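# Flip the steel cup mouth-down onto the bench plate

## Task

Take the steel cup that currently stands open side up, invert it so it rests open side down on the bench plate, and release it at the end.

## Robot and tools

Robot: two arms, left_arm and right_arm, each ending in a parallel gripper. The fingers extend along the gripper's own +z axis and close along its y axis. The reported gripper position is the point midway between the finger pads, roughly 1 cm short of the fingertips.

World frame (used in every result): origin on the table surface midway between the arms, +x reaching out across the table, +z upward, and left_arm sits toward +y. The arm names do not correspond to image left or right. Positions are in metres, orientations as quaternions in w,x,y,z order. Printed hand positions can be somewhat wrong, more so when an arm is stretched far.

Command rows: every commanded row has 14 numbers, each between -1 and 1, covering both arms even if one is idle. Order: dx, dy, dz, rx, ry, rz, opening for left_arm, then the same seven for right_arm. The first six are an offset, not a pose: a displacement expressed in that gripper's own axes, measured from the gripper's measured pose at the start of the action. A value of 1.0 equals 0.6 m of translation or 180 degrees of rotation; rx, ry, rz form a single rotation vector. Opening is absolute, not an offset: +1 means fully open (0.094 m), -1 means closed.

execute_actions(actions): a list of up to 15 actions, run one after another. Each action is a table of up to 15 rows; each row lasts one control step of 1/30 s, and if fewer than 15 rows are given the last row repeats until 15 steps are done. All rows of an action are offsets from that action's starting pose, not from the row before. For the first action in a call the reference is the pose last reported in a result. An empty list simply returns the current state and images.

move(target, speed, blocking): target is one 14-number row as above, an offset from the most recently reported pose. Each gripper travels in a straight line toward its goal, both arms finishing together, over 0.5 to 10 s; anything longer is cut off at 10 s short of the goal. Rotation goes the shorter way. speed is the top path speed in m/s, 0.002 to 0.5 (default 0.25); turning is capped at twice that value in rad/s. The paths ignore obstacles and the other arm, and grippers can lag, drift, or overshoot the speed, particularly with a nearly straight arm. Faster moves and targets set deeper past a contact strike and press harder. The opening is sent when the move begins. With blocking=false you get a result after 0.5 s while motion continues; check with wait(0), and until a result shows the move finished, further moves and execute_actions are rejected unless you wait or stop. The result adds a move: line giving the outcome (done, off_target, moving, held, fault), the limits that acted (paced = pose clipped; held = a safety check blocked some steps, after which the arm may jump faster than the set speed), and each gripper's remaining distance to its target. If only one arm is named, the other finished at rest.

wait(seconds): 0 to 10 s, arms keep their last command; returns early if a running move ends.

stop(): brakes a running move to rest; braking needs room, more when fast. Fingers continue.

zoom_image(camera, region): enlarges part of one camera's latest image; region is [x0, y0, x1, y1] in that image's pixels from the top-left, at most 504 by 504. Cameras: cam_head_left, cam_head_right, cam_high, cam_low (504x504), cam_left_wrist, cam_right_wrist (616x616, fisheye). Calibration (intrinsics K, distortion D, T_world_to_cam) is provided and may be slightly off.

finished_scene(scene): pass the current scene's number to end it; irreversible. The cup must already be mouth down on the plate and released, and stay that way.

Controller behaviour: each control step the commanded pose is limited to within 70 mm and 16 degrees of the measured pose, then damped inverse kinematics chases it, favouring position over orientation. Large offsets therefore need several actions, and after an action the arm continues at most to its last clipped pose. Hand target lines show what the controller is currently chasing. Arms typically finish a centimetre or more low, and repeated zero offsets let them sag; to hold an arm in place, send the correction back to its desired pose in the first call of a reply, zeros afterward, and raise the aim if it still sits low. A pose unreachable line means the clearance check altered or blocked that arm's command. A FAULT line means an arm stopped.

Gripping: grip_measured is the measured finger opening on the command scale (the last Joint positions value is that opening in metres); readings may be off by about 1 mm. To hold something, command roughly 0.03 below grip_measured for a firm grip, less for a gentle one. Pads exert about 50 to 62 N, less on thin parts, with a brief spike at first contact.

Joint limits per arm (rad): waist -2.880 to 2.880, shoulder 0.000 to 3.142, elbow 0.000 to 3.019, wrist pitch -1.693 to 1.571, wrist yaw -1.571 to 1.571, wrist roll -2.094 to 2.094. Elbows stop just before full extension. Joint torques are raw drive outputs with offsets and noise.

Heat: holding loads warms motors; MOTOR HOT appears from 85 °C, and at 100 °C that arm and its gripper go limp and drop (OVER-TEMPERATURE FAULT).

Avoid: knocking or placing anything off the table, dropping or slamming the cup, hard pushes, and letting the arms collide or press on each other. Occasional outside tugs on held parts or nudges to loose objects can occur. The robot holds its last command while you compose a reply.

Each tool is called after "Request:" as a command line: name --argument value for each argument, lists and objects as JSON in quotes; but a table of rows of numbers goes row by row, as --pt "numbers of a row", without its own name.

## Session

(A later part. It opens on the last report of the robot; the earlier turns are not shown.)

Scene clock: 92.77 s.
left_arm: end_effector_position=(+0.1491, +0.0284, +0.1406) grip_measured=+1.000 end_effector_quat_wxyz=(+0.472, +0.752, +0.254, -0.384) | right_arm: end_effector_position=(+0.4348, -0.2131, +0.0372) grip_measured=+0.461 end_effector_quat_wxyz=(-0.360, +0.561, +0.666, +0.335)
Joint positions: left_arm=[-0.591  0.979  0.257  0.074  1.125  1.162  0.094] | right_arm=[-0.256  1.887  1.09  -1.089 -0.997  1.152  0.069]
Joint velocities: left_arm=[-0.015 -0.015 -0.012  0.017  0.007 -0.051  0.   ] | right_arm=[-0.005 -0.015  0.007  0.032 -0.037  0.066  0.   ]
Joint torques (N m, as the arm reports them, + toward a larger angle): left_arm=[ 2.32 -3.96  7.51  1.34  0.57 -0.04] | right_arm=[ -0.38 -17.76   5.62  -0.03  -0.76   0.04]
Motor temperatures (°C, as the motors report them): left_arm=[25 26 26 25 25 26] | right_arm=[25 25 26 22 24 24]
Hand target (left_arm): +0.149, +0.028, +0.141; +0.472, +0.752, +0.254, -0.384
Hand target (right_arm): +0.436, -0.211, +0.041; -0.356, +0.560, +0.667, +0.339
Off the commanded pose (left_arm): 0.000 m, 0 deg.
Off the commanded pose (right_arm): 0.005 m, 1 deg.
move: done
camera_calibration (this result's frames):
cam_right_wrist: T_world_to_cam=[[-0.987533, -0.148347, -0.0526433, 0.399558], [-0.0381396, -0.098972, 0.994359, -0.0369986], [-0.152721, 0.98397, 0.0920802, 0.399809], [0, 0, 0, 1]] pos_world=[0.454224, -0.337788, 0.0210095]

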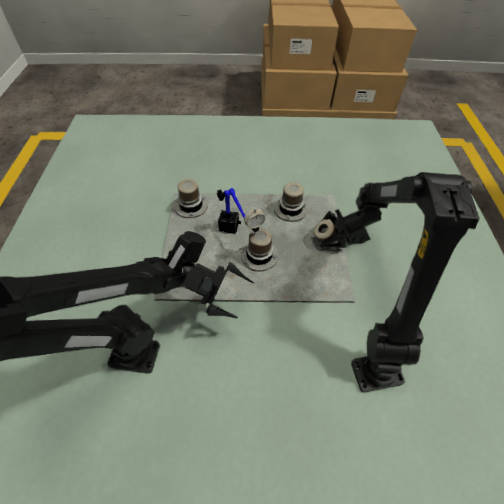

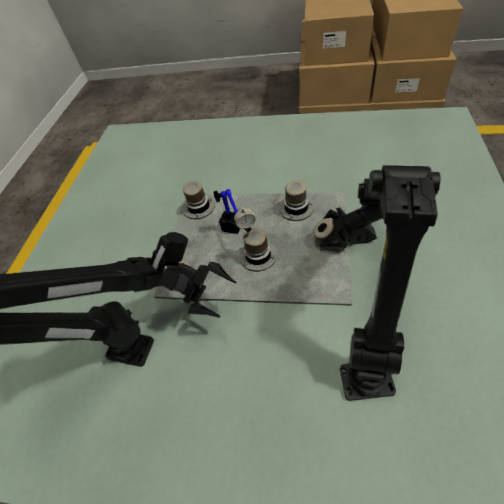

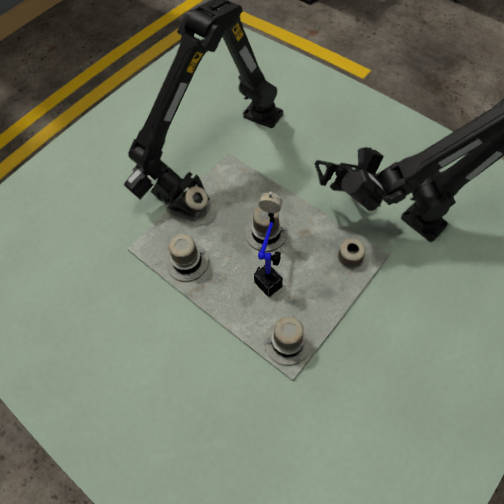

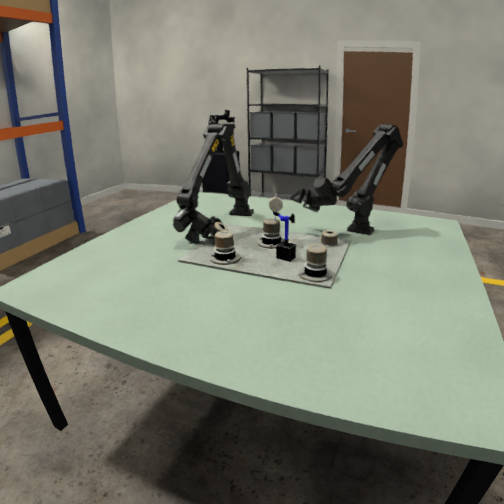

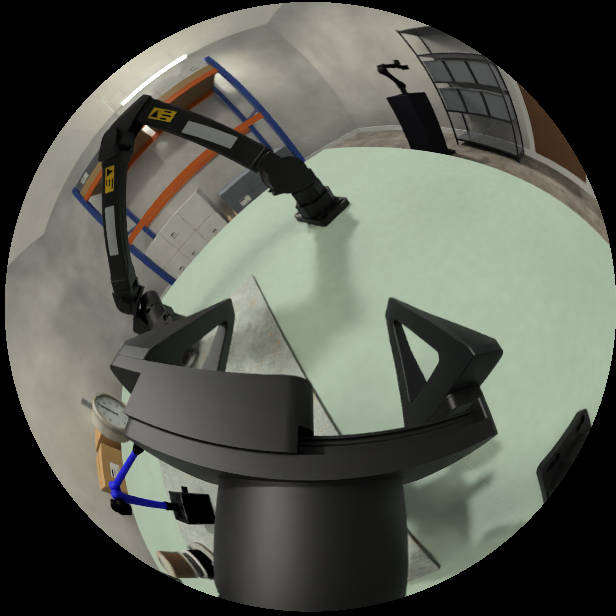

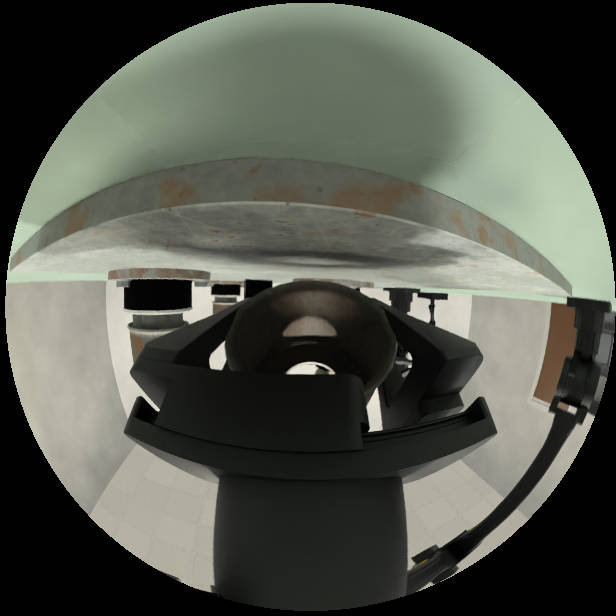

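Within about 1 cm; release.

Request:
execute_actions --actions '[[[0,0,0,0,0,0,1,-0.008,0,0.004,0,-0.01,0,0.4]],[[0,0,0,0,0,0,1,0,0,0,0,0,0,0.56]],[[0,0,0,0,0,0,1,0,0,0,0,0,0,1]]]'

Request:
move --target '[0,0,0,0,0,0,1,0.03,0,-0.13,0,0,0,1]' --speed 0.15

Scene clock: 97.13 s.
left_arm: end_effector_position=(+0.1491, +0.0284, +0.1406) grip_measured=+1.000 end_effector_quat_wxyz=(+0.472, +0.752, +0.254, -0.384) | right_arm: end_effector_position=(+0.4362, -0.2149, +0.0328) grip_measured=+1.000 end_effector_quat_wxyz=(-0.351, +0.567, +0.671, +0.325)
Joint positions: left_arm=[-0.591  0.979  0.257  0.074  1.125  1.162  0.094] | right_arm=[-0.254  1.886  1.09  -1.07  -0.968  1.174  0.094]
Joint velocities: left_arm=[ 0.005  0.015  0.022 -0.002  0.007  0.066  0.   ] | right_arm=[-0.005 -0.024 -0.002  0.002 -0.066 -0.051  0.   ]
Joint torques (N m, as the arm reports them, + toward a larger angle): left_arm=[ 2.34 -3.96  7.52  1.33  0.57 -0.04] | right_arm=[ -0.96 -16.89   5.89  -0.49  -0.61   0.  ]
Motor temperatures (°C, as the motors report them): left_arm=[25 26 26 25 25 26] | right_arm=[25 25 26 22 24 24]
Hand target (left_arm): +0.149, +0.028, +0.141; +0.472, +0.752, +0.254, -0.384
Hand target (right_arm): +0.436, -0.215, +0.033; -0.351, +0.567, +0.671, +0.325
Off the commanded pose (left_arm): 0.000 m, 0 deg.
Off the commanded pose (right_arm): 0.000 m, 0 deg.
camera_calibration (this result's frames):
cam_right_wrist: T_world_to_cam=[[-0.987584, -0.149636, -0.0478128, 0.400097], [-0.0379468, -0.0681094, 0.996956, -0.0262579], [-0.152437, 0.986392, 0.0615856, 0.403529], [0, 0, 0, 1]] pos_world=[0.455646, -0.339957, 0.0204561]

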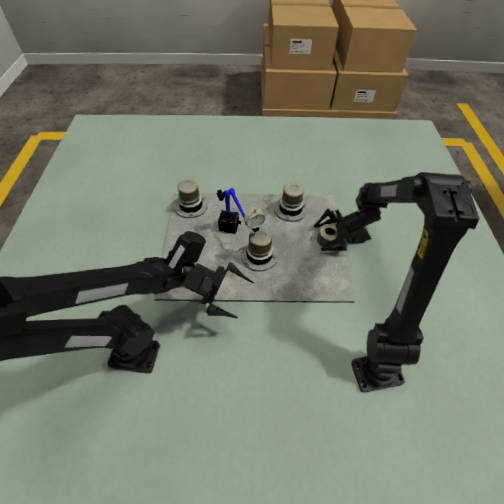

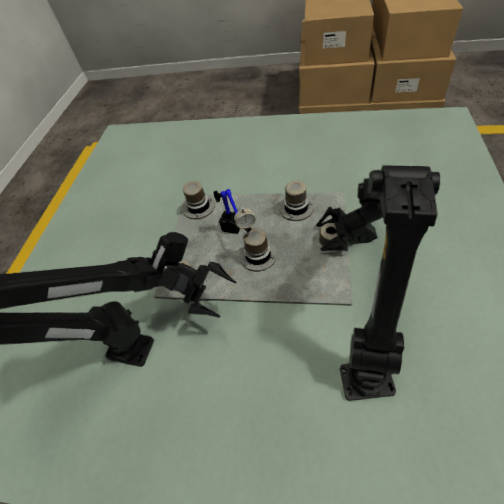

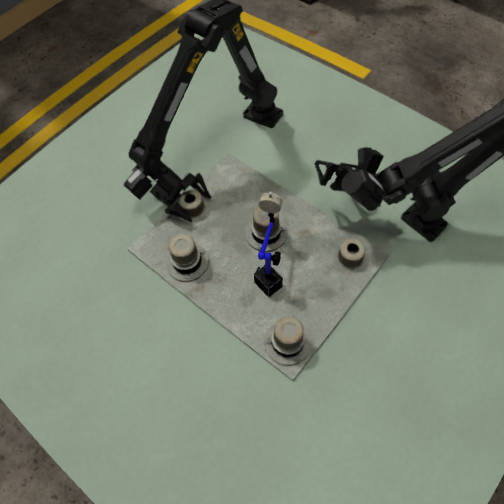

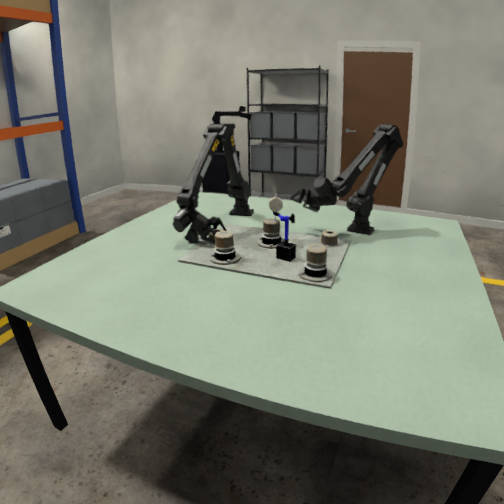

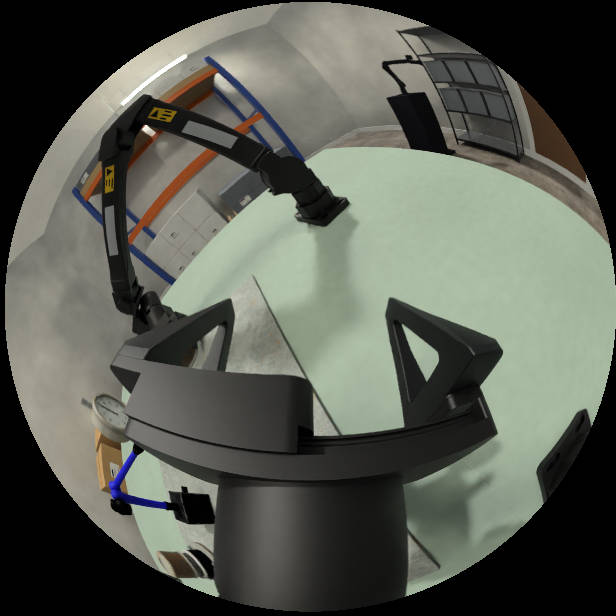

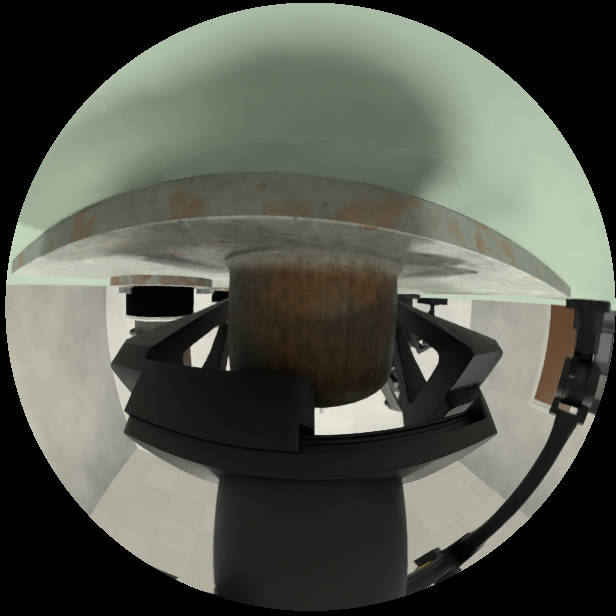

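Scene clock: 98.13 s.
left_arm: end_effector_position=(+0.1491, +0.0284, +0.1406) grip_measured=+1.000 end_effector_quat_wxyz=(+0.472, +0.752, +0.254, -0.384) | right_arm: end_effector_position=(+0.4325, -0.2682, +0.0801) grip_measured=+1.000 end_effector_quat_wxyz=(-0.365, +0.577, +0.658, +0.317)
Joint positions: left_arm=[-0.591  0.979  0.257  0.074  1.125  1.162  0.094] | right_arm=[-0.373  1.848  1.173 -1.37  -0.929  1.005  0.094]
Joint velocities: left_arm=[-0.015  0.005 -0.017 -0.012 -0.007 -0.051  0.   ] | right_arm=[-0.005 -0.005  0.007  0.007  0.051 -0.007  0.   ]
Joint torques (N m, as the arm reports them, + toward a larger angle): left_arm=[ 2.34 -3.92  7.51  1.32  0.57 -0.04] | right_arm=[ -0.66 -17.47   8.5   -1.27  -0.46  -0.13]
Motor temperatures (°C, as the motors report them): left_arm=[25 26 26 25 25 26] | right_arm=[25 25 26 22 24 24]
Hand target (left_arm): +0.149, +0.028, +0.141; +0.472, +0.752, +0.254, -0.384
Hand target (right_arm): +0.442, -0.270, +0.090; -0.351, +0.567, +0.670, +0.325
Off the commanded pose (left_arm): 0.000 m, 0 deg.
Off the commanded pose (right_arm): 0.014 m, 3 deg.
move: off_target (right_arm)
camera_calibration (this result's frames):
cam_right_wrist: T_world_to_cam=[[-0.990678, -0.136019, -0.00753609, 0.392498], [0.00263041, -0.0744094, 0.997224, -0.0965287], [-0.136202, 0.987908, 0.0740735, 0.44508], [0, 0, 0, 1]] pos_world=[0.449713, -0.393494, 0.06625]

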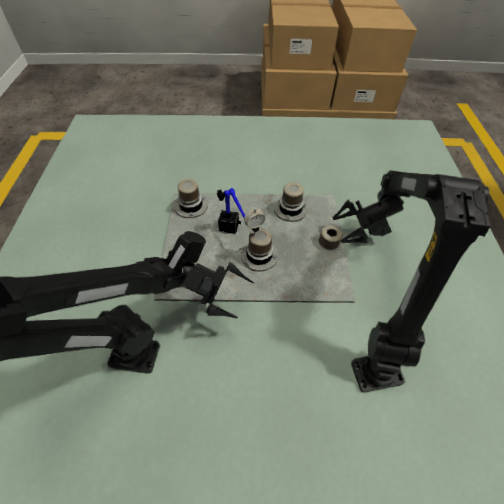

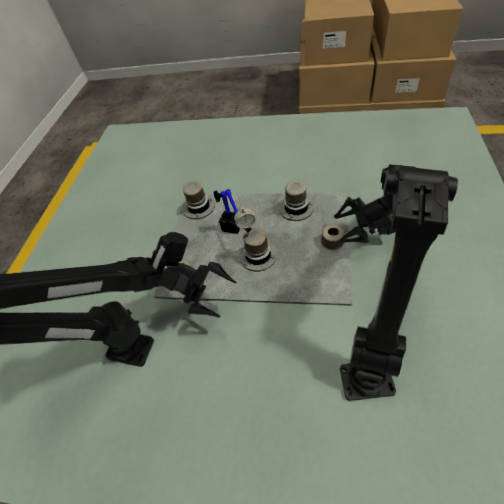

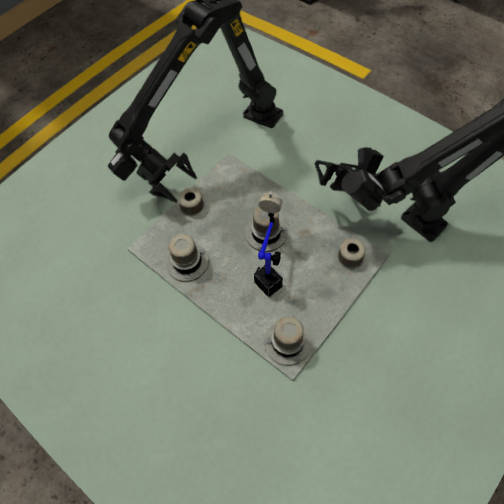

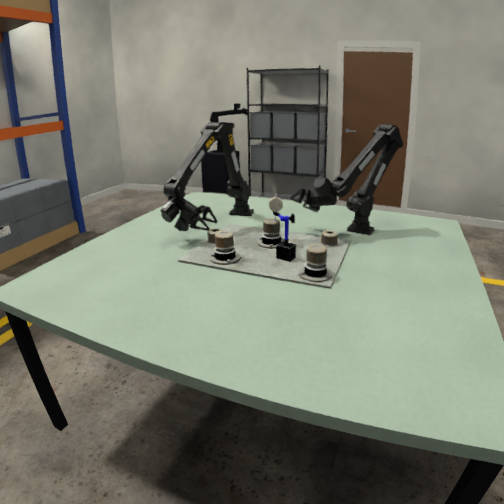

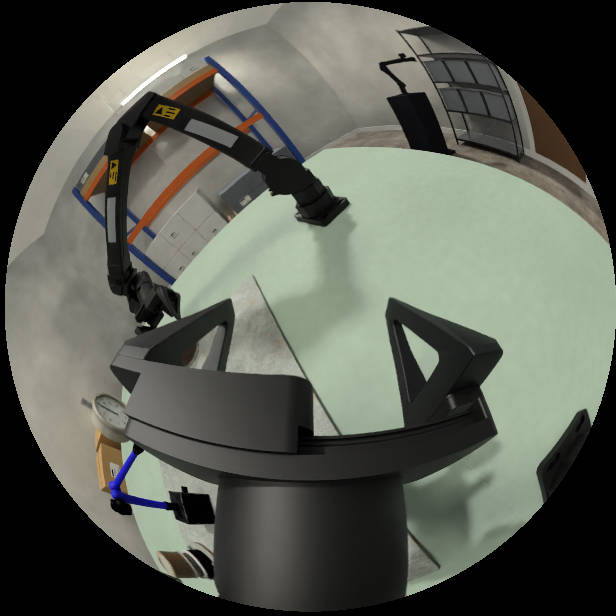

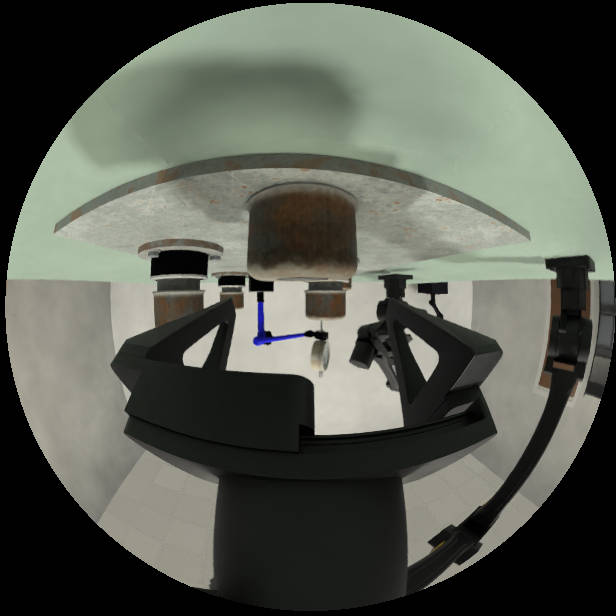

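Request:
finished_scene --scene 1

The scene is finished: the task was done.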